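# Push a bottle upright into a gap in a row

## Task

Push the bottle along the table into the empty slot in the row, never gripping it between the fingers, lifting it or letting it fall over. It counts only if, once the robot lets go, the bottle stays upright without help, the other items in the row have not been moved from their spots, and no box or carton ends up rotated by more than a small amount.

## Robot and tools

Robot: one six-joint arm (waist, shoulder, elbow, forearm roll, wrist pitch, wrist roll) ending in a two-finger parallel gripper. The fingers extend along the gripper's own +z axis and spread apart along its y axis. The reported end_effector_position sits between the pads when they are shut, roughly 2 cm short of the fingertips; closing pushes the tips about 10 mm further along +z. For this job the fingers are used only as a pusher, never to grasp.

Frame: all positions and orientations are in the scene frame. Its origin lies on the tabletop under the arm base, +z is up, and +y is to the left when facing along +x. Distances are metres, orientations are unit quaternions written w first (qw, qx, qy, qz). The base may sit slightly tilted, and the printed hand position gets less accurate at long reach.

A row is always 8 plain numbers in this order: x, y, z, qw, qx, qy, qz, opening. x, y, z is an absolute target for the gripper point in metres; the quaternion is an absolute target orientation; opening runs from -1 (shut) to +1 (fully open, 0.084 m). Together x..qz form a pose, not an offset. Resend the quaternion you want in every row, since the reported one can drift.

execute_actions, argument actions: a list holding zero or one item. An empty list just reports the state (with pictures). An item with rows (1 to 15 rows) and optional steps (3 to 15, default 15) is a motion: each row is used for one control step of 1/30 s and the final row is repeated to fill the count. An item with only steps (1 to 300) is a wait measured from the previous result, counting your thinking time. Optional pictures true/false requests camera images. A call is rejected, and nothing is sent, if any target lies more than 0.6 m from the last reported position along any gripper axis.

move, argument target: one 8-number row as above (absolute pose plus opening); optional speed in m/s, 0.002 to 0.5, default 0.25, with rotation limited to twice that value in rad/s. It drives the gripper on a straight line from its current spot; the path lasts 0.5 to 10 s and is cut off after 10 s. It does not avoid obstacles, the hand can trail or overshoot the path, and near full arm extension it may exceed the speed. The opening is applied at the start. Result adds a move: line with the ending (done, off_target, moving, held, fault) and the limits that acted (paced = pose clipped; held = some steps blocked, after which the arm may lurch fast), plus the distance to target.

wait, argument seconds (0 to 10): lets the simulation run with no new command.

zoom_image: camera is cam_high, cam_low or cam_wrist; region is [x0, y0, x1, y1] in image pixels, origin top left, at most 504 by 504. Use it to inspect the gap, the bottle's lean and the neighbours.

finished_scene, argument scene: the current scene's number.

Control details: each step the commanded pose is limited to 70 mm and 16 degrees from the measured pose, then joints follow by damped inverse kinematics, favouring position over orientation. After an action ends the arm only continues to the last clipped pose, so long reaches need several calls; check the reported pose. The last 3 steps of each action run after the result is returned, while you think. A Hand target line appears only when nothing is pending.

Results: a state line with end_effector_position, end_effector_quat_wxyz, linear and angular velocities, grip_measured (finger opening on the command scale), joint positions and joint torques (biased and noisy, not zero in free air). pose unreachable means the clearance check (which treats the mount post as arm) altered or blocked a command; HELD marks affected steps. Joint ranges in rad: waist and forearm roll and wrist roll -6.283 to 6.283, shoulder -2.304 to 2.304, elbow -4.224 to 0.061, wrist pitch -2.164 to 2.164.

Cameras: cam_high, cam_low, cam_wrist, each 504x504, with calibration given as K, distortion D and T_world_to_cam (world to camera, metres); true poses may differ by a couple of degrees and several millimetres.

Hazards: contact torque reaching a joint's load limit (waist 53.4, shoulder 53.4, elbow 44.5, forearm roll 24, wrist pitch 16.9, wrist roll 16.9 N m) triggers a TORQUE FAULT: the joint backs off, the arm holds for 10 s and the rest of the call is dropped. Sustained load heats motors; MOTOR HOT warns from 65 °C and at 80 °C an OVER-TEMPERATURE FAULT brakes the arm. Impacts grow with speed and with how far the target lies beyond the contact, so push slowly with targets just past the bottle, low on its body to avoid tipping, and back away before finishing. Do not knock anything off the table, bump neighbours, or rotate boxes. A loose item may occasionally be nudged by an outside disturbance.

Each tool is called after "Emit:" as a command line: name --argument value for each argument, lists and objects as JSON in quotes; but a table of rows of numbers goes row by row, as --pt "numbers of a row", without its own name.

## Session

Emit:
execute_actions --actions '[]'

Scene clock: 0.00 s of 4500.00 s.
end_effector_position=(+0.3553, +0.4736, +0.3830) grip_measured=+1.00 end_effector_quat_wxyz=(-0.076, +0.319, +0.909, -0.257) end_effector_velocity=(-0.000, -0.000, -0.001) end_effector_angular_velocity=(-0.002, +0.001, -0.001)
Joint positions: [ 0.834 -0.708 -1.556 -0.058 -1.293 -1.428  0.084]
Joint velocities: [-0.    -0.001  0.001  0.    -0.     0.001 -0.   ]
Joint torques (N m, as the arm reports them, + toward a larger angle): no reading
Hand target: +0.355, +0.474, +0.383; -0.076, +0.319, +0.909, -0.257

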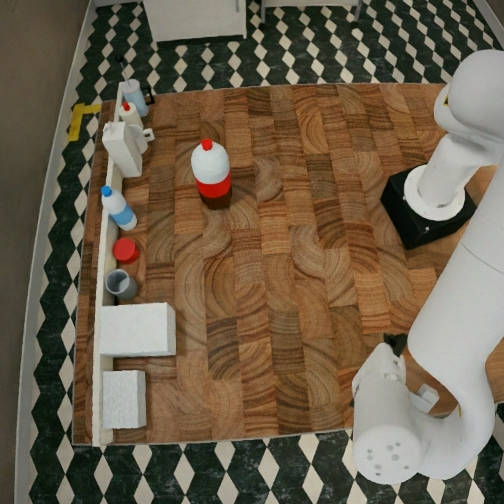

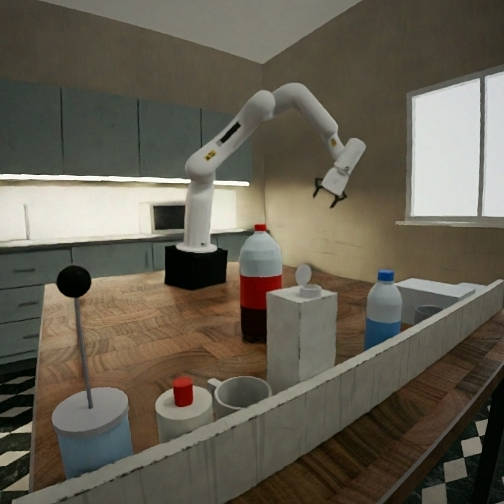

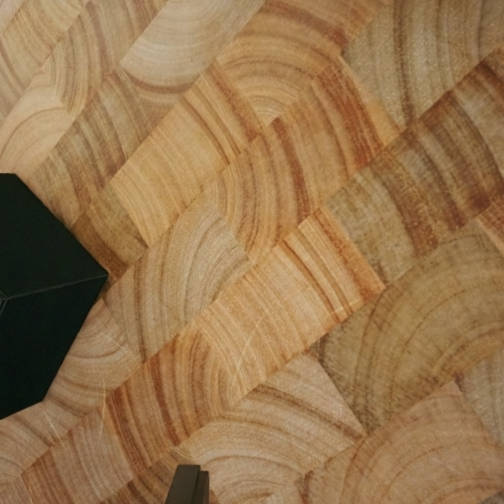

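Emit:
zoom_image --camera "cam_high" --region '[60, 70, 260, 270]'

Emit:
move --target '[0.56,-0.122,0.06,0.383,0,0.924,0,-1]'

Region (60, 70, 260, 270) of cam_high's 504x504 image, scaled by 2.520, with more detail than that image has.

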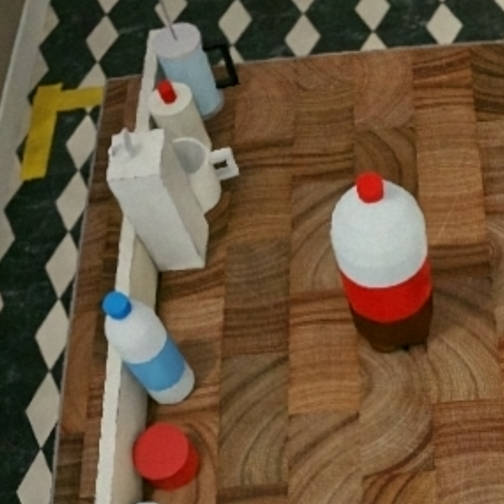

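Scene clock: 3.53 s of 4500.00 s.
end_effector_position=(+0.5576, -0.1223, +0.0606) grip_measured=-1.00 end_effector_quat_wxyz=(+0.381, -0.001, +0.924, -0.002) end_effector_velocity=(-0.000, -0.002, -0.001) end_effector_angular_velocity=(+0.001, -0.000, +0.001)
Joint positions: [-0.473 -1.059 -0.842 -3.444 -1.116 -0.045  0.   ]
Joint velocities: [-0.006 -0.004 -0.003 -0.007 -0.001 -0.001  0.   ]
Joint torques (N m, as the arm reports them, + toward a larger angle): [ 3.19 53.82 -0.35  1.09 -0.82  0.63]
Hand target: +0.557, -0.123, +0.060; +0.381, -0.001, +0.925, -0.002
Off the commanded pose: 0.003 m, 0 deg.
Kept back: nothing.
move: done
camera_calibration (this result's frames):
cam_wrist: T_world_to_cam=[[0.0137902, 0.999667, -0.0218281, 0.154744], [0.706594, 0.00570327, 0.707596, -0.371254], [0.707485, -0.0251815, -0.70628, -0.226628], [0, 0, 0, 1]] pos_world=[0.420528, -0.158282, 0.106013]

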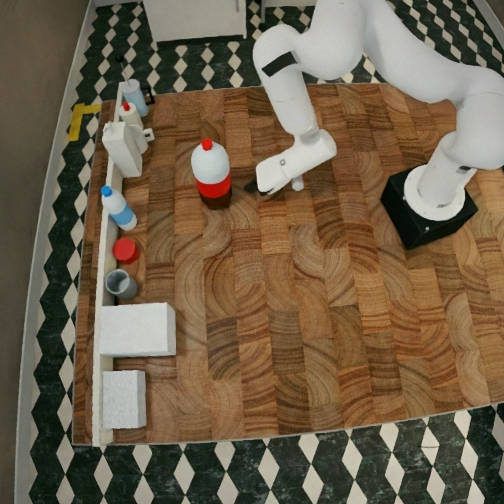

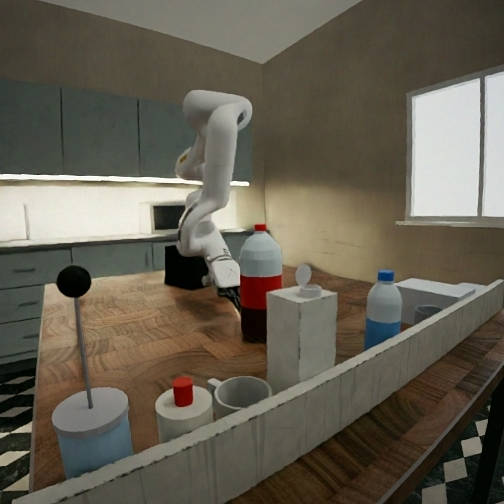

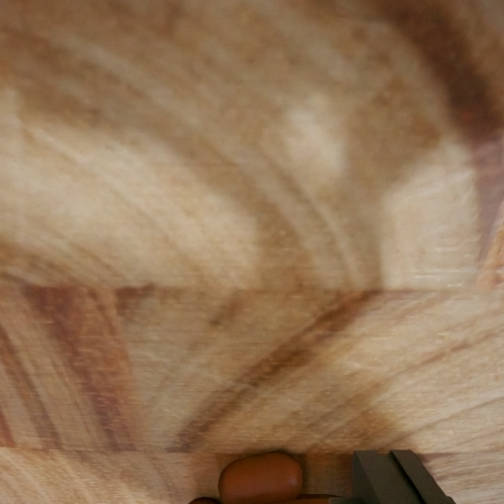

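Emit:
move --target '[0.72,-0.143,0.06,0.383,0,0.924,0,-1]' --speed 0.05

Scene clock: 7.33 s of 4500.00 s.
end_effector_position=(+0.7198, -0.1437, +0.0602) grip_measured=-1.00 end_effector_quat_wxyz=(+0.383, +0.000, +0.924, -0.000) end_effector_velocity=(-0.000, -0.000, -0.001) end_effector_angular_velocity=(+0.000, +0.002, -0.000)
Joint positions: [-0.42  -1.133 -1.257 -3.471 -0.795  0.093  0.   ]
Joint velocities: [-0.    -0.001 -0.001 -0.     0.002  0.     0.   ]
Joint torques (N m, as the arm reports them, + toward a larger angle): [ 3.54 65.61 -6.99  1.13 -1.11  0.69]
Hand target: +0.720, -0.144, +0.060; +0.383, +0.000, +0.924, -0.000
Off the commanded pose: 0.001 m, 0 deg.
Kept back: nothing.
move: done
camera_calibration (this result's frames):
cam_wrist: T_world_to_cam=[[0.0146159, 0.999747, -0.0170891, 0.172981], [0.704075, 0.00184513, 0.710123, -0.484419], [0.709975, -0.0224111, -0.70387, -0.343788], [0, 0, 0, 1]] pos_world=[0.58262, -0.179748, 0.104971]

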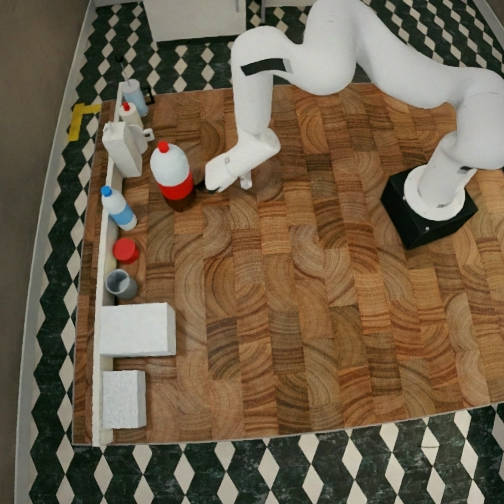

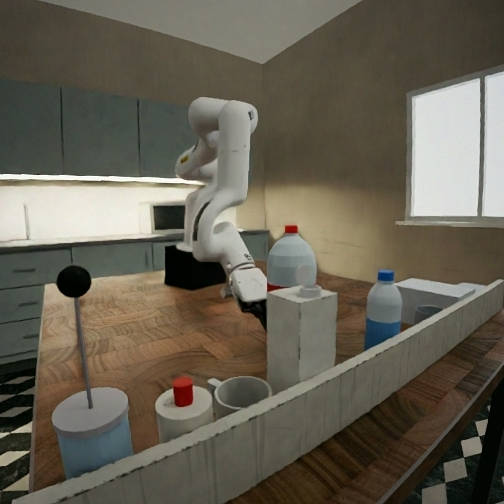

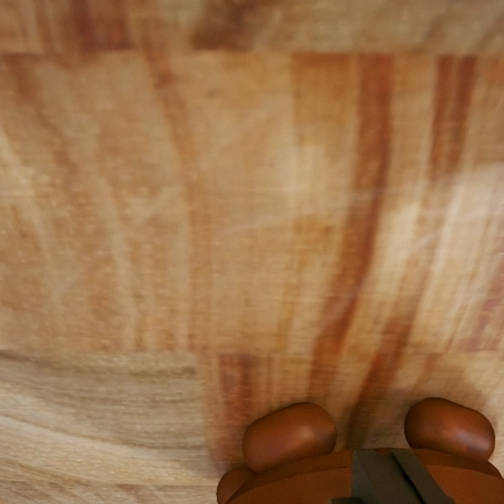

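Emit:
move --target '[0.705,-0.115,0.06,0.383,0,0.924,0,-1]' --speed 0.1

Emit:
move --target '[0.80,-0.135,0.06,0.383,0,0.924,0,-1]' --speed 0.05

Emit:
zoom_image --camera "cam_high" --region '[60, 70, 260, 270]'

Scene clock: 8.33 s of 4500.00 s.
end_effector_position=(+0.7052, -0.1151, +0.0600) grip_measured=-1.00 end_effector_quat_wxyz=(+0.383, +0.000, +0.924, +0.000) end_effector_velocity=(-0.002, +0.002, -0.001) end_effector_angular_velocity=(+0.000, +0.003, +0.000)
Joint positions: [-0.376 -1.112 -1.193 -3.411 -0.836  0.07   0.   ]
Joint velocities: [ 0.002 -0.     0.004  0.002 -0.001 -0.001  0.   ]
Joint torques (N m, as the arm reports them, + toward a larger angle): [ 2.85 63.53 -5.41  1.17 -0.99  0.63]
Hand target: +0.705, -0.115, +0.060; +0.383, +0.000, +0.924, +0.000
Off the commanded pose: 0.000 m, 0 deg.
Kept back: nothing.
move: done
camera_calibration (this result's frames):
cam_wrist: T_world_to_cam=[[0.0143665, 0.999758, -0.0166674, 0.144791], [0.703814, 0.00172926, 0.710382, -0.473891], [0.710239, -0.0219365, -0.703618, -0.333007], [0, 0, 0, 1]] pos_world=[0.567966, -0.151241, 0.104748]

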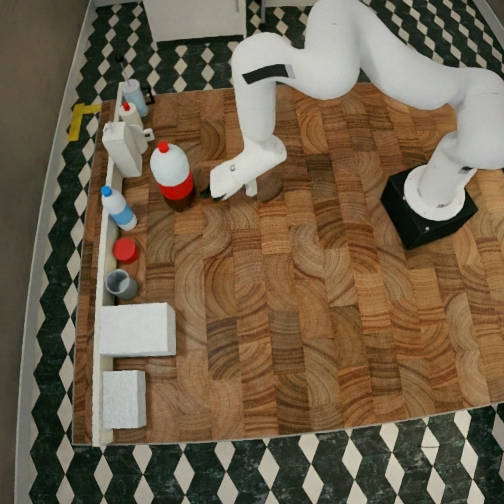

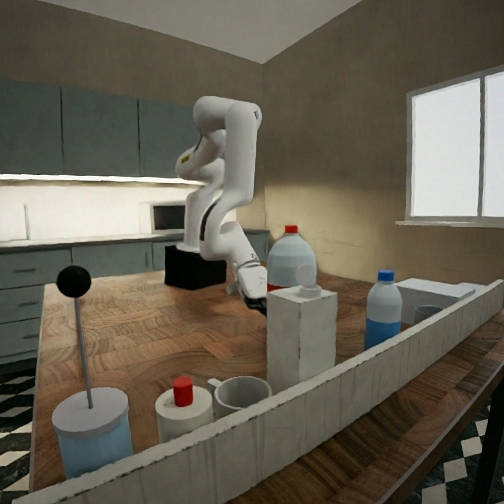

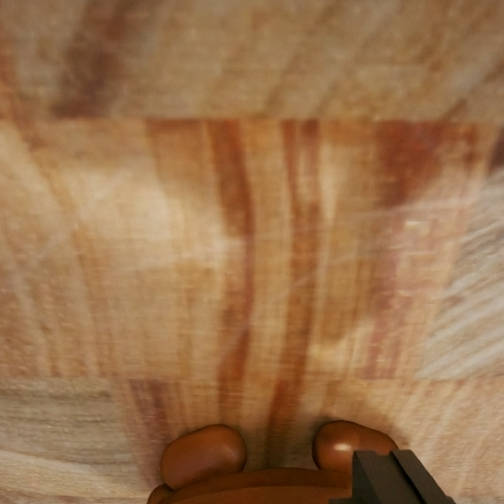

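Scene clock: 10.57 s of 4500.00 s.
end_effector_position=(+0.8000, -0.1354, +0.0602) grip_measured=-1.00 end_effector_quat_wxyz=(+0.383, +0.000, +0.924, -0.000) end_effector_velocity=(+0.001, +0.000, -0.000) end_effector_angular_velocity=(+0.001, +0.001, -0.001)
Joint positions: [-0.374 -1.21  -1.499 -3.477 -0.637  0.161  0.   ]
Joint velocities: [ 0.001 -0.001 -0.002  0.001  0.002  0.001  0.   ]
Joint torques (N m, as the arm reports them, + toward a larger angle): [ 2.49 69.97 -9.04  1.3  -1.02  0.52]
Hand target: +0.800, -0.135, +0.060; +0.383, +0.000, +0.924, -0.000
Off the commanded pose: 0.000 m, 0 deg.
Kept back: nothing.
move: done
camera_calibration (this result's frames):
cam_wrist: T_world_to_cam=[[0.0145198, 0.99975, -0.0170108, 0.163622], [0.703829, 0.00186489, 0.710367, -0.54071], [0.710221, -0.0222871, -0.703626, -0.400671], [0, 0, 0, 1]] pos_world=[0.662757, -0.171502, 0.104964]

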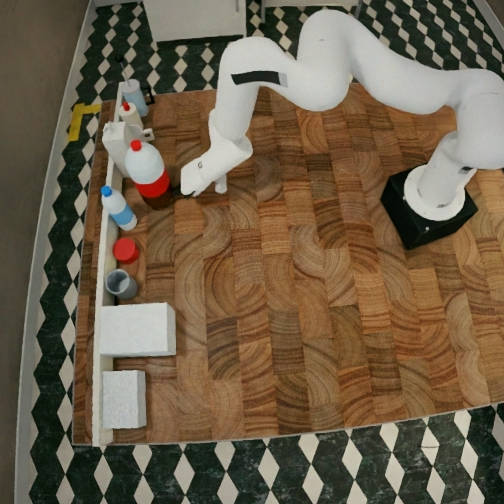

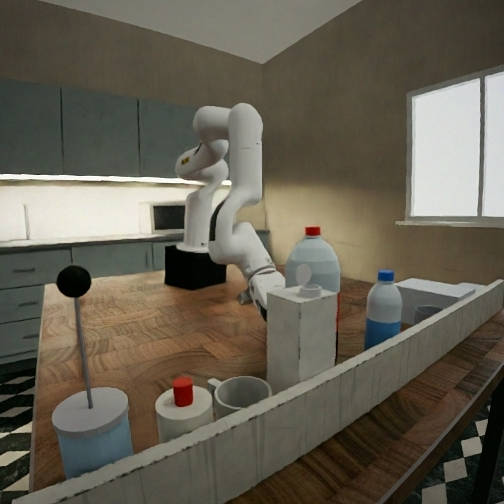

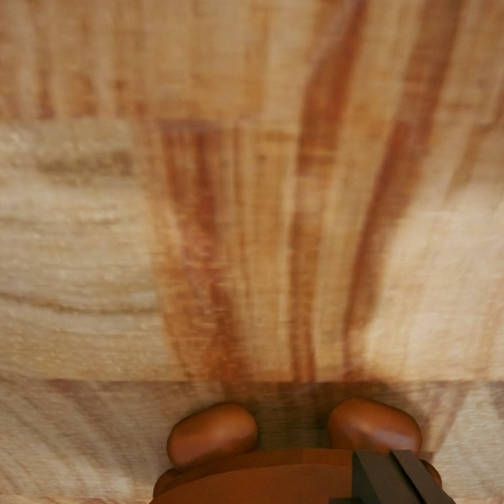

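Region (60, 70, 260, 270) of cam_high's 504x504 image, scaled by 2.520, with more detail than that image has.

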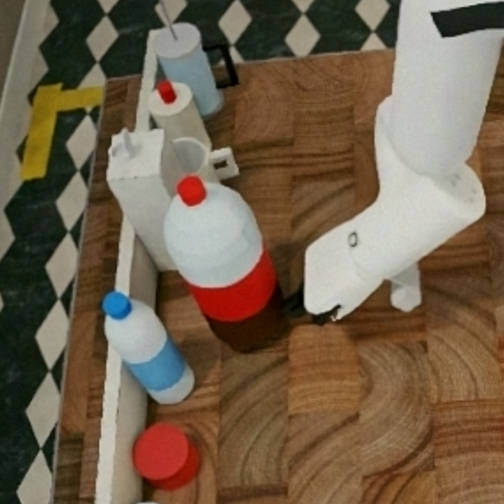

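Emit:
move --target '[0.87,-0.143,0.06,0.383,0,0.924,0,-1]' --speed 0.04

Emit:
move --target '[0.80,-0.135,0.1,0.383,0,0.924,0,-1]'

Emit:
zoom_image --camera "cam_high" --region '[60, 70, 260, 270]'

Scene clock: 12.87 s of 4500.00 s.
end_effector_position=(+0.8700, -0.1433, +0.0601) grip_measured=-1.00 end_effector_quat_wxyz=(+0.383, +0.000, +0.924, -0.000) end_effector_velocity=(+0.001, -0.000, +0.000) end_effector_angular_velocity=(+0.000, +0.000, -0.000)
Joint positions: [-0.364 -1.319 -1.773 -3.559 -0.481  0.27   0.   ]
Joint velocities: [-0.    -0.001 -0.003 -0.002  0.002  0.002  0.   ]
Joint torques (N m, as the arm reports them, + toward a larger angle): [  2.92  74.85 -11.13   1.3   -1.02   0.6 ]
Hand target: +0.870, -0.143, +0.060; +0.383, +0.000, +0.924, -0.000
Off the commanded pose: 0.000 m, 0 deg.
Kept back: nothing.
move: done
camera_calibration (this result's frames):
cam_wrist: T_world_to_cam=[[0.0145838, 0.999749, -0.017023, 0.170475], [0.703969, 0.00182417, 0.710229, -0.589988], [0.710081, -0.0223415, -0.703765, -0.450534], [0, 0, 0, 1]] pos_world=[0.732763, -0.179422, 0.104858]

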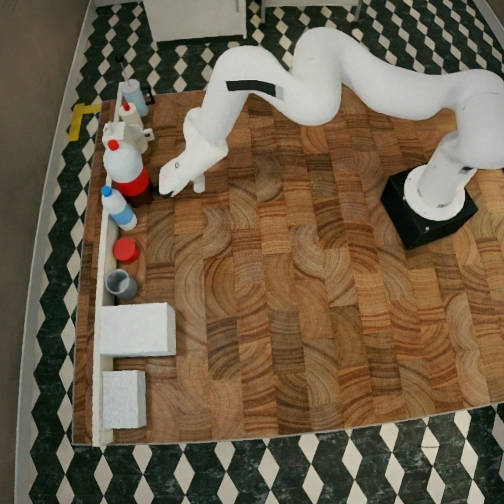

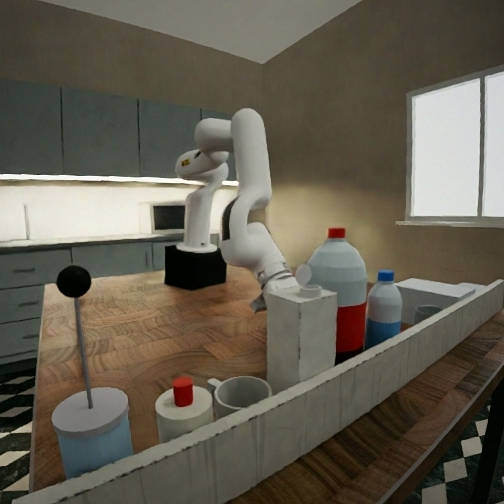

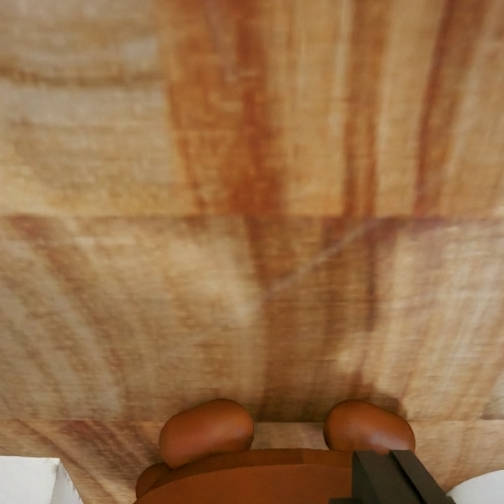

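Scene clock: 13.73 s of 4500.00 s.
end_effector_position=(+0.7999, -0.1346, +0.0997) grip_measured=-1.00 end_effector_quat_wxyz=(+0.383, -0.000, +0.924, +0.000) end_effector_velocity=(-0.000, -0.000, +0.002) end_effector_angular_velocity=(-0.001, -0.001, +0.000)
Joint positions: [-0.377 -1.12  -1.433 -3.494 -0.614  0.178  0.   ]
Joint velocities: [-0.001  0.004  0.005  0.001 -0.001 -0.002  0.   ]
Joint torques (N m, as the arm reports them, + toward a larger angle): [ 2.97 68.86 -9.2   1.13 -0.89  0.77]
Hand target: +0.800, -0.135, +0.100; +0.383, -0.000, +0.924, +0.000
Off the commanded pose: 0.001 m, 0 deg.
Kept back: nothing.
move: done
camera_calibration (this result's frames):
cam_wrist: T_world_to_cam=[[0.0139854, 0.999766, -0.0164816, 0.163869], [0.704026, 0.00185914, 0.710172, -0.568802], [0.710037, -0.0215356, -0.703835, -0.372564], [0, 0, 0, 1]] pos_world=[0.662694, -0.170796, 0.144425]

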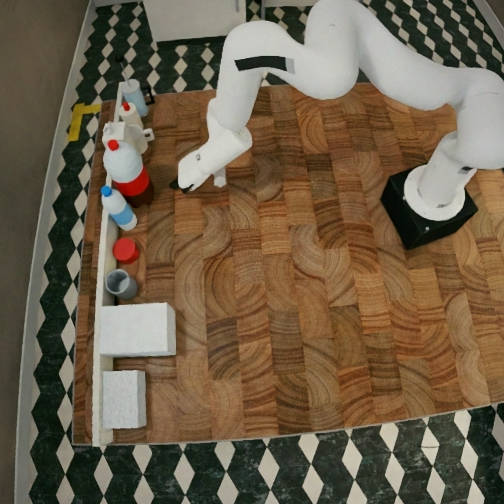

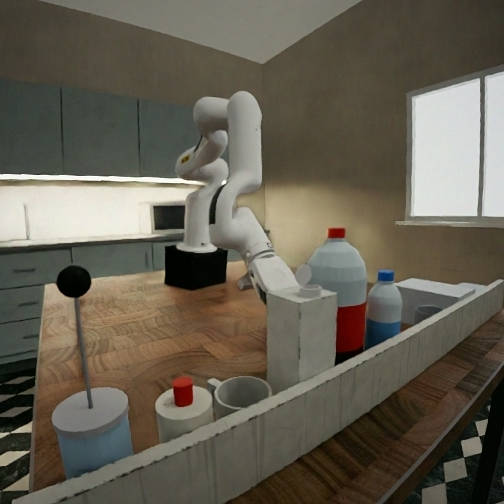

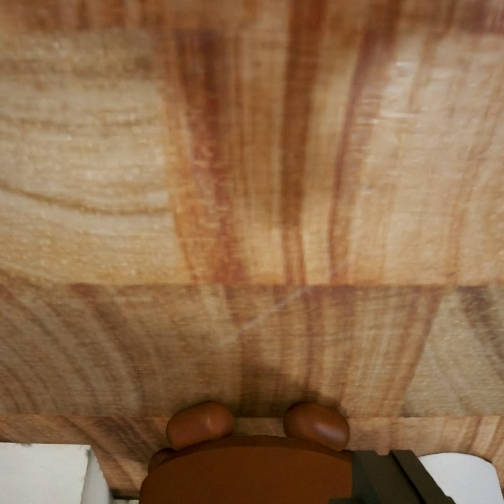

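Region (60, 70, 260, 270) of cam_high's 504x504 image, scaled by 2.520, with more detail than that image has.

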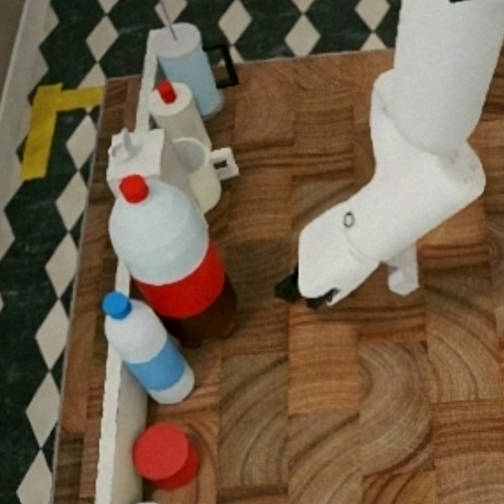

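Near the wall; good.

Emit:
finished_scene --scene 1

The scene is finished: the task was done.


## Next scene

The same job, from a new start.

Emit:
execute_actions --actions '[]'

Scene clock: 0.00 s of 4500.00 s.
end_effector_position=(+0.6258, +0.1233, +0.2240) grip_measured=+1.00 end_effector_quat_wxyz=(-0.167, +0.273, +0.944, -0.084) end_effector_velocity=(+0.000, -0.000, +0.000) end_effector_angular_velocity=(+0.000, -0.001, +0.002)
Joint positions: [ 0.037 -0.884 -1.559  0.013 -0.921 -2.401  0.084]
Joint velocities: [-0.     0.    -0.    -0.001  0.    -0.001  0.   ]
Joint torques (N m, as the arm reports them, + toward a larger angle): no reading
Hand target: +0.626, +0.123, +0.224; -0.167, +0.273, +0.944, -0.084
camera_calibration (this result's frames):
cam_wrist: T_world_to_cam=[[0.477364, 0.83607, -0.270391, -0.302442], [0.797335, -0.541466, -0.266593, -0.307629], [-0.369298, -0.0883298, -0.925104, 0.577401], [0, 0, 0, 1]] pos_world=[0.602891, 0.137294, 0.370366]

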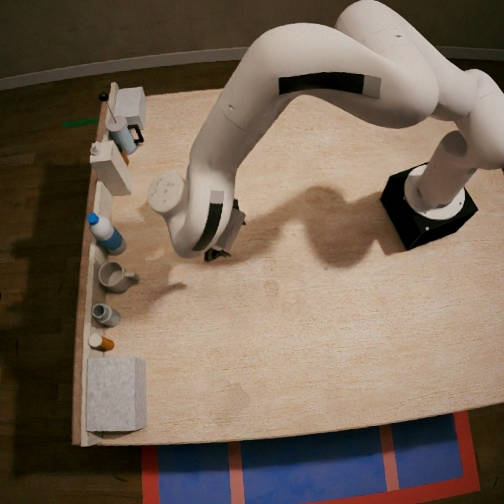

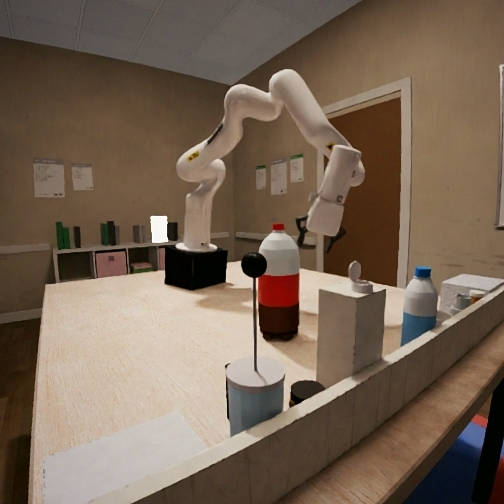

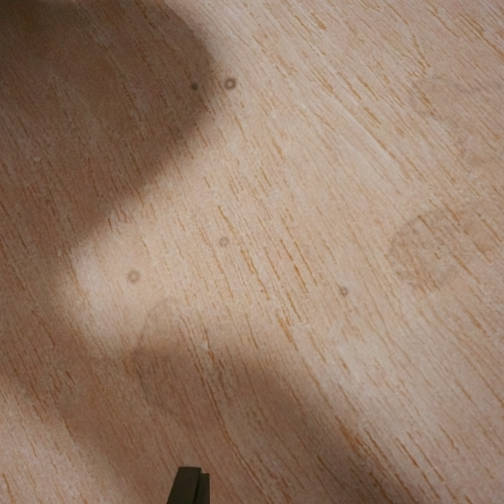

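Emit:
move --target '[0.45,0.1,0.15,0.383,0,0.924,0,-1]'

Emit:
zoom_image --camera "cam_high" --region '[60, 70, 260, 270]'

Scene clock: 4.47 s of 4500.00 s.
end_effector_position=(+0.4491, +0.1006, +0.1497) grip_measured=-1.00 end_effector_quat_wxyz=(+0.380, +0.000, +0.925, -0.001) end_effector_velocity=(-0.001, -0.000, -0.000) end_effector_angular_velocity=(+0.002, -0.002, +0.001)
Joint positions: [ 0.205 -0.782 -0.438 -2.867 -1.236  0.157  0.   ]
Joint velocities: [-0.002 -0.003  0.002 -0.004 -0.007  0.002  0.   ]
Joint torques (N m, as the arm reports them, + toward a larger angle): [ 6.5  42.    2.2   1.94 -0.9   0.68]
Hand target: +0.449, +0.100, +0.149; +0.380, -0.000, +0.925, -0.001
Off the commanded pose: 0.001 m, 0 deg.
Kept back: nothing.
move: done; limits=paced
camera_calibration (this result's frames):
cam_wrist: T_world_to_cam=[[0.0150953, 0.999712, -0.0186491, -0.0657247], [0.707876, 0.00248756, 0.706332, -0.359013], [0.706175, -0.0238635, -0.707635, -0.0806332], [0, 0, 0, 1]] pos_world=[0.31207, 0.0646746, 0.195298]

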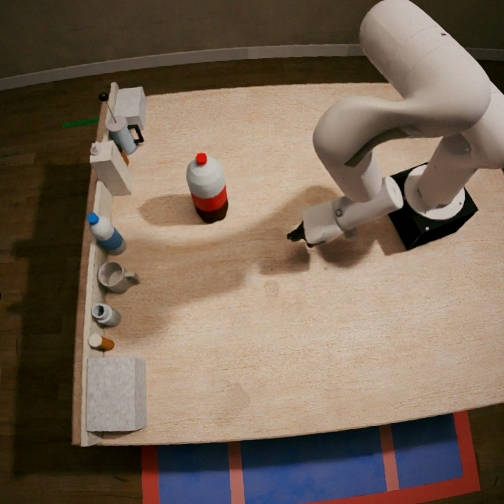

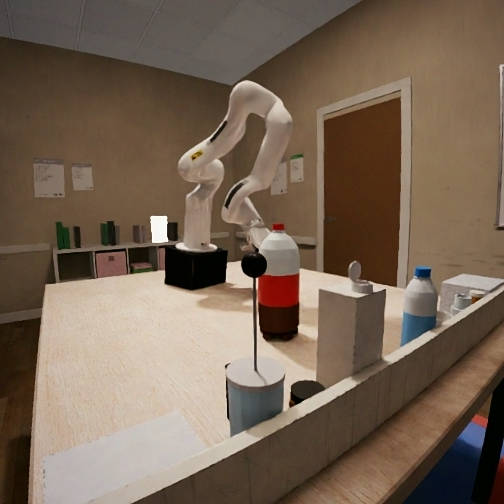

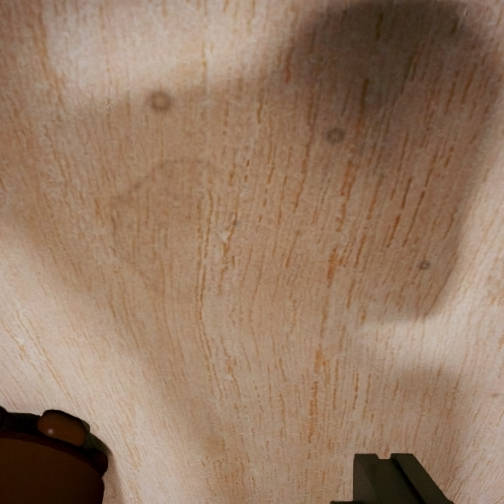

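Region (60, 70, 260, 270) of cam_high's 504x504 image, scaled by 2.520, with more detail than that image has.

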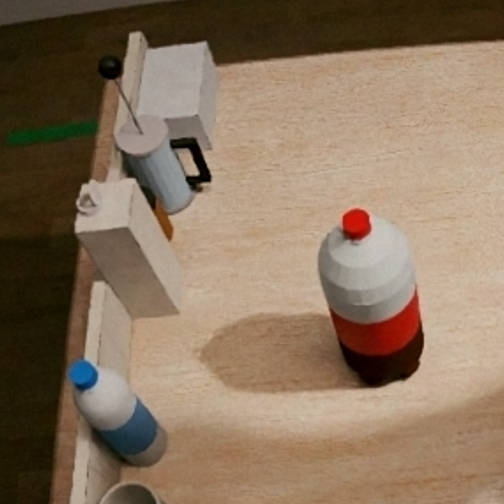

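Emit:
move --target '[0.58,-0.085,0.06,0.383,0,0.924,0,-1]'

Emit:
move --target '[0.80,-0.085,0.06,0.383,0,0.924,0,-1]' --speed 0.05

Emit:
zoom_image --camera "cam_high" --region '[60, 70, 260, 270]'

Scene clock: 6.13 s of 4500.00 s.
end_effector_position=(+0.5795, -0.0849, +0.0604) grip_measured=-1.00 end_effector_quat_wxyz=(+0.383, -0.000, +0.924, +0.000) end_effector_velocity=(+0.001, -0.002, -0.000) end_effector_angular_velocity=(-0.000, -0.002, -0.001)
Joint positions: [-0.371 -1.054 -0.863 -3.361 -1.1   -0.01   0.   ]
Joint velocities: [-0.004 -0.002 -0.004 -0.003  0.001 -0.     0.   ]
Joint torques (N m, as the arm reports them, + toward a larger angle): [ 3.83 53.79 -0.66  1.46 -0.95  0.69]
Hand target: +0.580, -0.085, +0.060; +0.383, -0.000, +0.924, -0.000
Off the commanded pose: 0.001 m, 0 deg.
Kept back: nothing.
move: done
camera_calibration (this result's frames):
cam_wrist: T_world_to_cam=[[0.0135766, 0.999763, -0.0170299, 0.116887], [0.704078, 0.00253483, 0.710118, -0.385834], [0.709992, -0.0216314, -0.703877, -0.242598], [0, 0, 0, 1]] pos_world=[0.442314, -0.121129, 0.105219]

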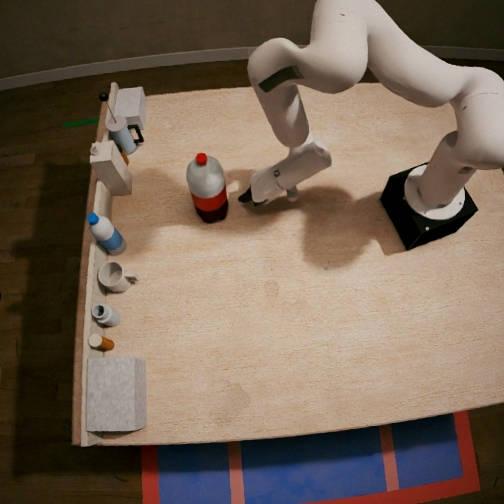

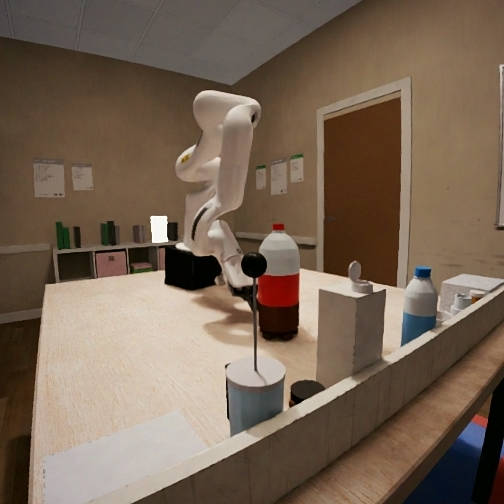

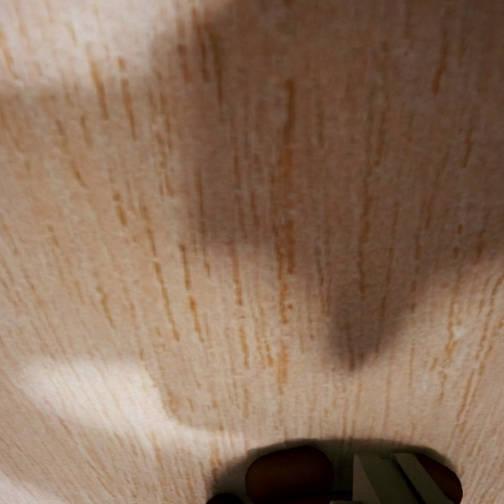

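Scene clock: 10.83 s of 4500.00 s.
end_effector_position=(+0.8000, -0.0859, +0.0602) grip_measured=-1.00 end_effector_quat_wxyz=(+0.383, +0.000, +0.924, -0.000) end_effector_velocity=(+0.000, +0.001, -0.001) end_effector_angular_velocity=(+0.001, +0.002, +0.000)
Joint positions: [-0.296 -1.193 -1.463 -3.368 -0.648  0.119  0.   ]
Joint velocities: [ 0.001 -0.001 -0.002 -0.     0.002  0.001  0.   ]
Joint torques (N m, as the arm reports them, + toward a larger angle): [ 3.28 69.99 -9.1   1.1  -1.18  0.66]
Hand target: +0.800, -0.086, +0.060; +0.383, +0.000, +0.924, -0.000
Off the commanded pose: 0.001 m, 0 deg.
Kept back: nothing.
move: done
camera_calibration (this result's frames):
cam_wrist: T_world_to_cam=[[0.0145945, 0.999747, -0.0171176, 0.114058], [0.704077, 0.00188038, 0.710121, -0.540991], [0.709973, -0.0224159, -0.703872, -0.399331], [0, 0, 0, 1]] pos_world=[0.662749, -0.121964, 0.105044]

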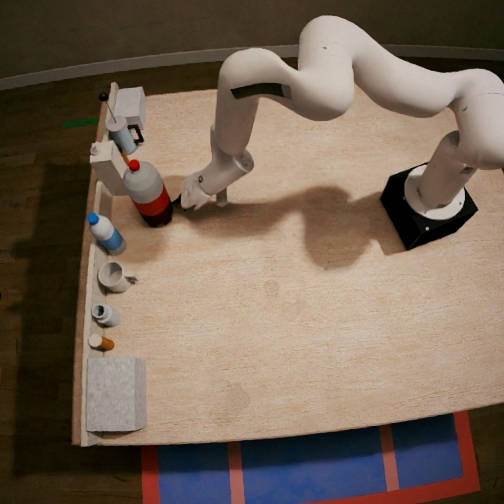

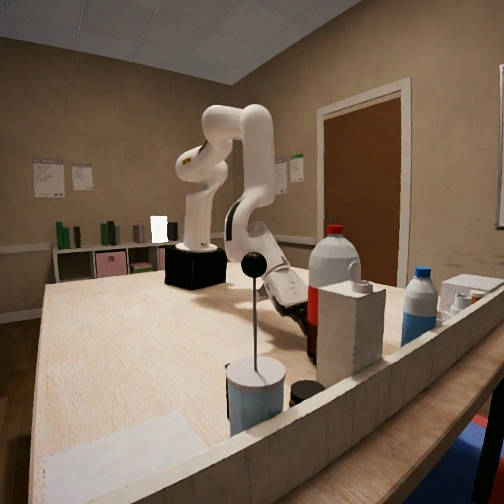

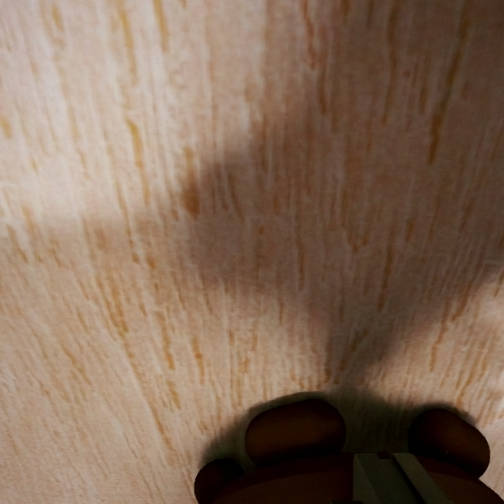

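Region (60, 70, 260, 270) of cam_high's 504x504 image, scaled by 2.520, with more detail than that image has.

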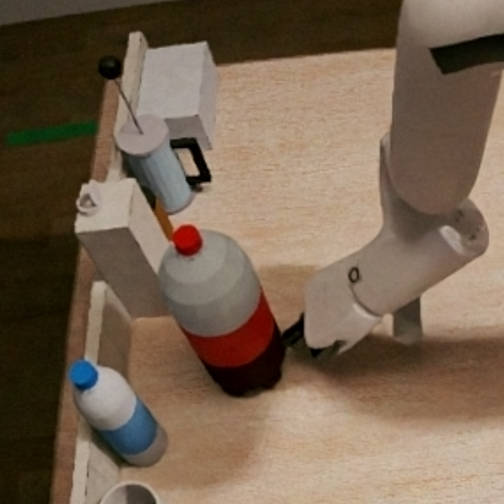

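On track; about 70 zoom px (≈0.095 m) left.

Emit:
move --target '[0.895,-0.085,0.06,0.383,0,0.924,0,-1]' --speed 0.04

Emit:
move --target '[0.82,-0.085,0.1,0.383,0,0.924,0,-1]'

Emit:
zoom_image --camera "cam_high" --region '[60, 70, 260, 270]'

Scene clock: 13.73 s of 4500.00 s.
end_effector_position=(+0.8950, -0.0854, +0.0601) grip_measured=-1.00 end_effector_quat_wxyz=(+0.383, +0.000, +0.924, -0.000) end_effector_velocity=(-0.000, +0.000, -0.001) end_effector_angular_velocity=(+0.001, +0.002, -0.000)
Joint positions: [-0.277 -1.341 -1.836 -3.436 -0.429  0.218  0.   ]
Joint velocities: [ 0.    -0.001 -0.001 -0.002  0.003  0.003  0.   ]
Joint torques (N m, as the arm reports them, + toward a larger angle): [  3.5   76.92 -11.82   0.96  -1.04   0.65]
Hand target: +0.895, -0.085, +0.060; +0.383, +0.000, +0.924, -0.000
Off the commanded pose: 0.000 m, 0 deg.
Kept back: nothing.
move: done
camera_calibration (this result's frames):
cam_wrist: T_world_to_cam=[[0.0145778, 0.999749, -0.0170351, 0.112224], [0.704041, 0.00183476, 0.710157, -0.607772], [0.71001, -0.0223459, -0.703837, -0.466951], [0, 0, 0, 1]] pos_world=[0.7578, -0.121515, 0.104868]

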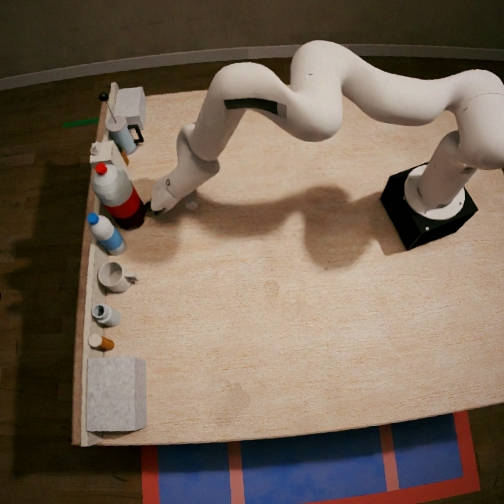

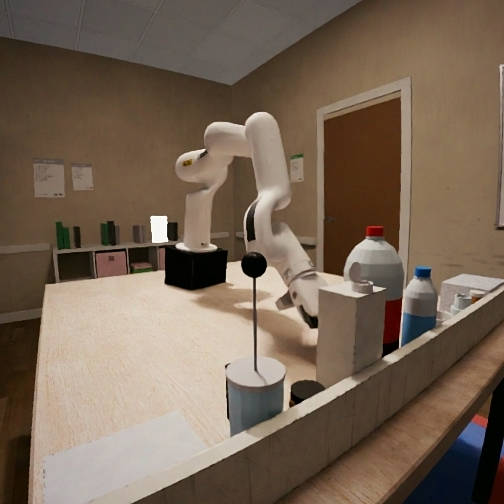

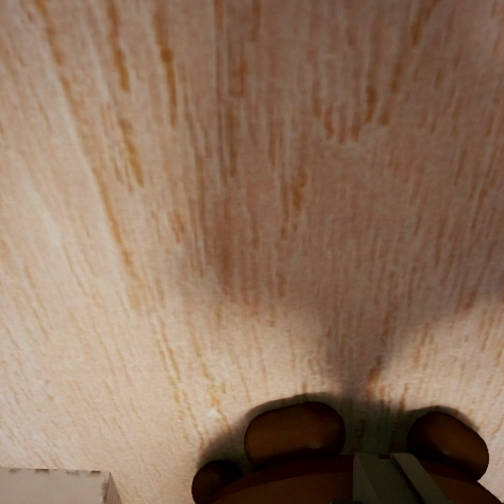

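Scene clock: 14.60 s of 4500.00 s.
end_effector_position=(+0.8199, -0.0846, +0.0997) grip_measured=-1.00 end_effector_quat_wxyz=(+0.383, -0.000, +0.924, +0.000) end_effector_velocity=(-0.002, -0.000, -0.000) end_effector_angular_velocity=(+0.000, +0.001, -0.001)
Joint positions: [-0.294 -1.128 -1.467 -3.388 -0.582  0.146  0.   ]
Joint velocities: [-0.001  0.002  0.005  0.    -0.001 -0.001  0.   ]
Joint torques (N m, as the arm reports them, + toward a larger angle): [ 4.95 70.48 -9.06  0.31 -0.99  0.53]
Hand target: +0.820, -0.085, +0.100; +0.383, -0.000, +0.924, +0.000
Off the commanded pose: 0.001 m, 0 deg.
Kept back: nothing.
move: done
camera_calibration (this result's frames):
cam_wrist: T_world_to_cam=[[0.0140145, 0.999765, -0.0165224, 0.113572], [0.703998, 0.00186847, 0.7102, -0.582943], [0.710064, -0.0215849, -0.703807, -0.385701], [0, 0, 0, 1]] pos_world=[0.682671, -0.120781, 0.144424]

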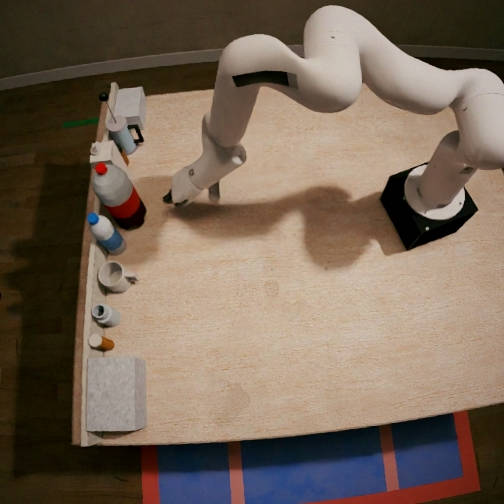

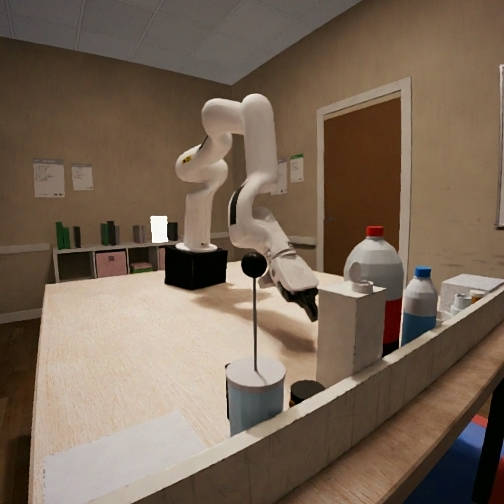

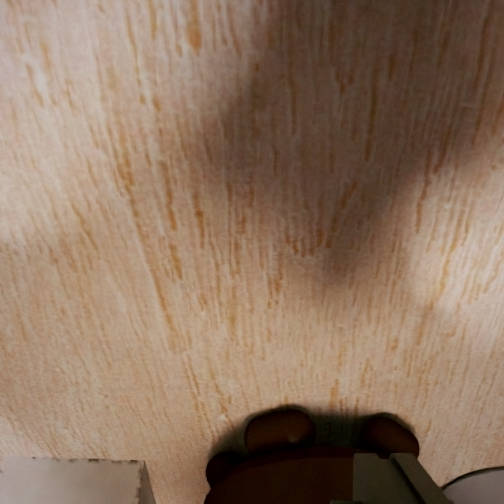

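Region (60, 70, 260, 270) of cam_high's 504x504 image, scaled by 2.520, with more detail than that image has.

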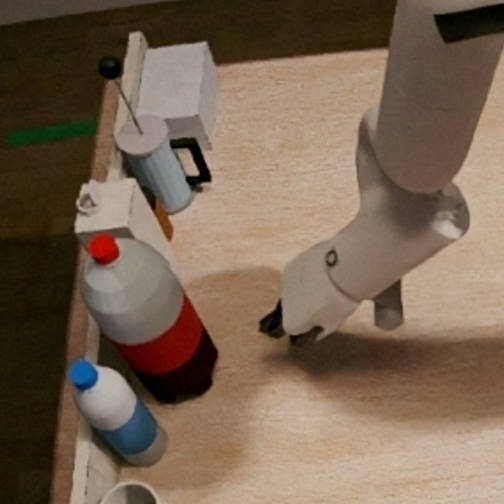

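Slightly short (~1 cm); nudge.

Emit:
move --target '[0.905,-0.085,0.06,0.383,0,0.924,0,-1]' --speed 0.04

Emit:
move --target '[0.84,-0.085,0.1,0.383,0,0.924,0,-1]'

Emit:
finished_scene --scene 2

Scene clock: 17.50 s of 4500.00 s.
end_effector_position=(+0.9052, -0.0854, +0.0602) grip_measured=-1.00 end_effector_quat_wxyz=(+0.383, +0.000, +0.924, -0.000) end_effector_velocity=(-0.000, -0.001, -0.001) end_effector_angular_velocity=(+0.001, +0.002, -0.002)
Joint positions: [-0.275 -1.361 -1.884 -3.451 -0.402  0.236  0.   ]
Joint velocities: [-0.001 -0.002 -0.002 -0.001  0.002  0.004  0.   ]
Joint torques (N m, as the arm reports them, + toward a larger angle): [  4.07  76.99 -11.91   0.61  -1.09   0.69]
Hand target: +0.905, -0.085, +0.060; +0.383, +0.000, +0.924, -0.000
Off the commanded pose: 0.000 m, 0 deg.
Kept back: nothing.
move: done
camera_calibration (this result's frames):
cam_wrist: T_world_to_cam=[[0.0145702, 0.999749, -0.0170168, 0.112082], [0.704002, 0.00182829, 0.710195, -0.614954], [0.710048, -0.0223275, -0.703799, -0.474136], [0, 0, 0, 1]] pos_world=[0.767955, -0.121516, 0.104948]

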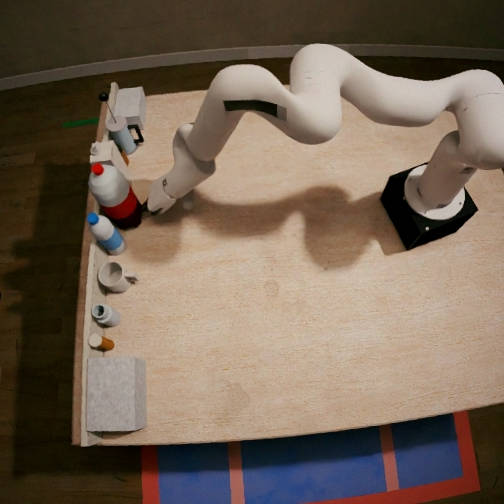

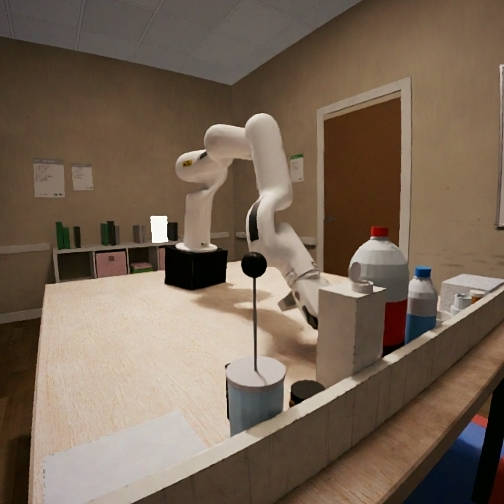

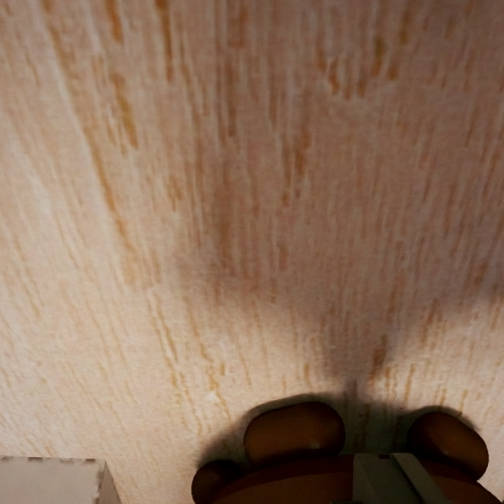

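Scene clock: 18.37 s of 4500.00 s.
end_effector_position=(+0.8398, -0.0846, +0.0997) grip_measured=-1.00 end_effector_quat_wxyz=(+0.383, -0.000, +0.924, +0.000) end_effector_velocity=(+0.000, +0.000, +0.003) end_effector_angular_velocity=(-0.001, -0.002, +0.001)
Joint positions: [-0.289 -1.156 -1.538 -3.399 -0.539  0.164  0.   ]
Joint velocities: [ 0.     0.005  0.004  0.001 -0.001 -0.002  0.   ]
Joint torques (N m, as the arm reports them, + toward a larger angle): [ 2.79 70.77 -9.54  0.74 -0.79  0.67]
Hand target: +0.840, -0.085, +0.100; +0.383, -0.000, +0.924, +0.000
Off the commanded pose: 0.001 m, 0 deg.
Kept back: nothing.
move: done
camera_calibration (this result's frames):
cam_wrist: T_world_to_cam=[[0.014024, 0.999765, -0.016524, 0.113323], [0.704046, 0.00186145, 0.710152, -0.597025], [0.710016, -0.0215929, -0.703854, -0.399832], [0, 0, 0, 1]] pos_world=[0.702631, -0.120818, 0.144427]

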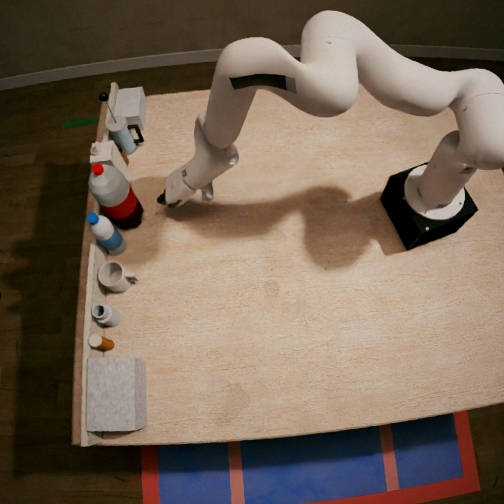

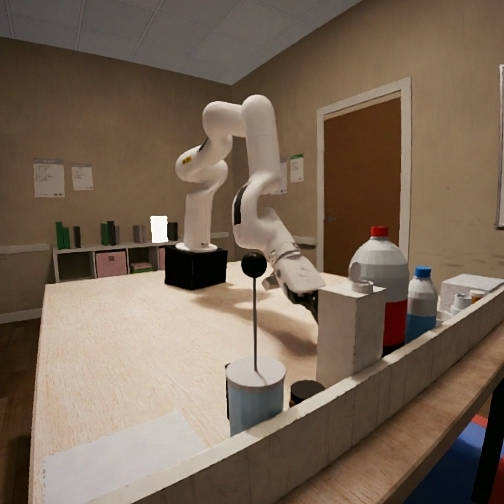

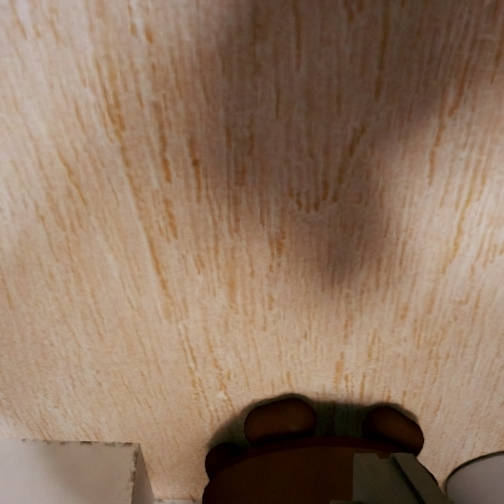

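The scene is finished: the task was done.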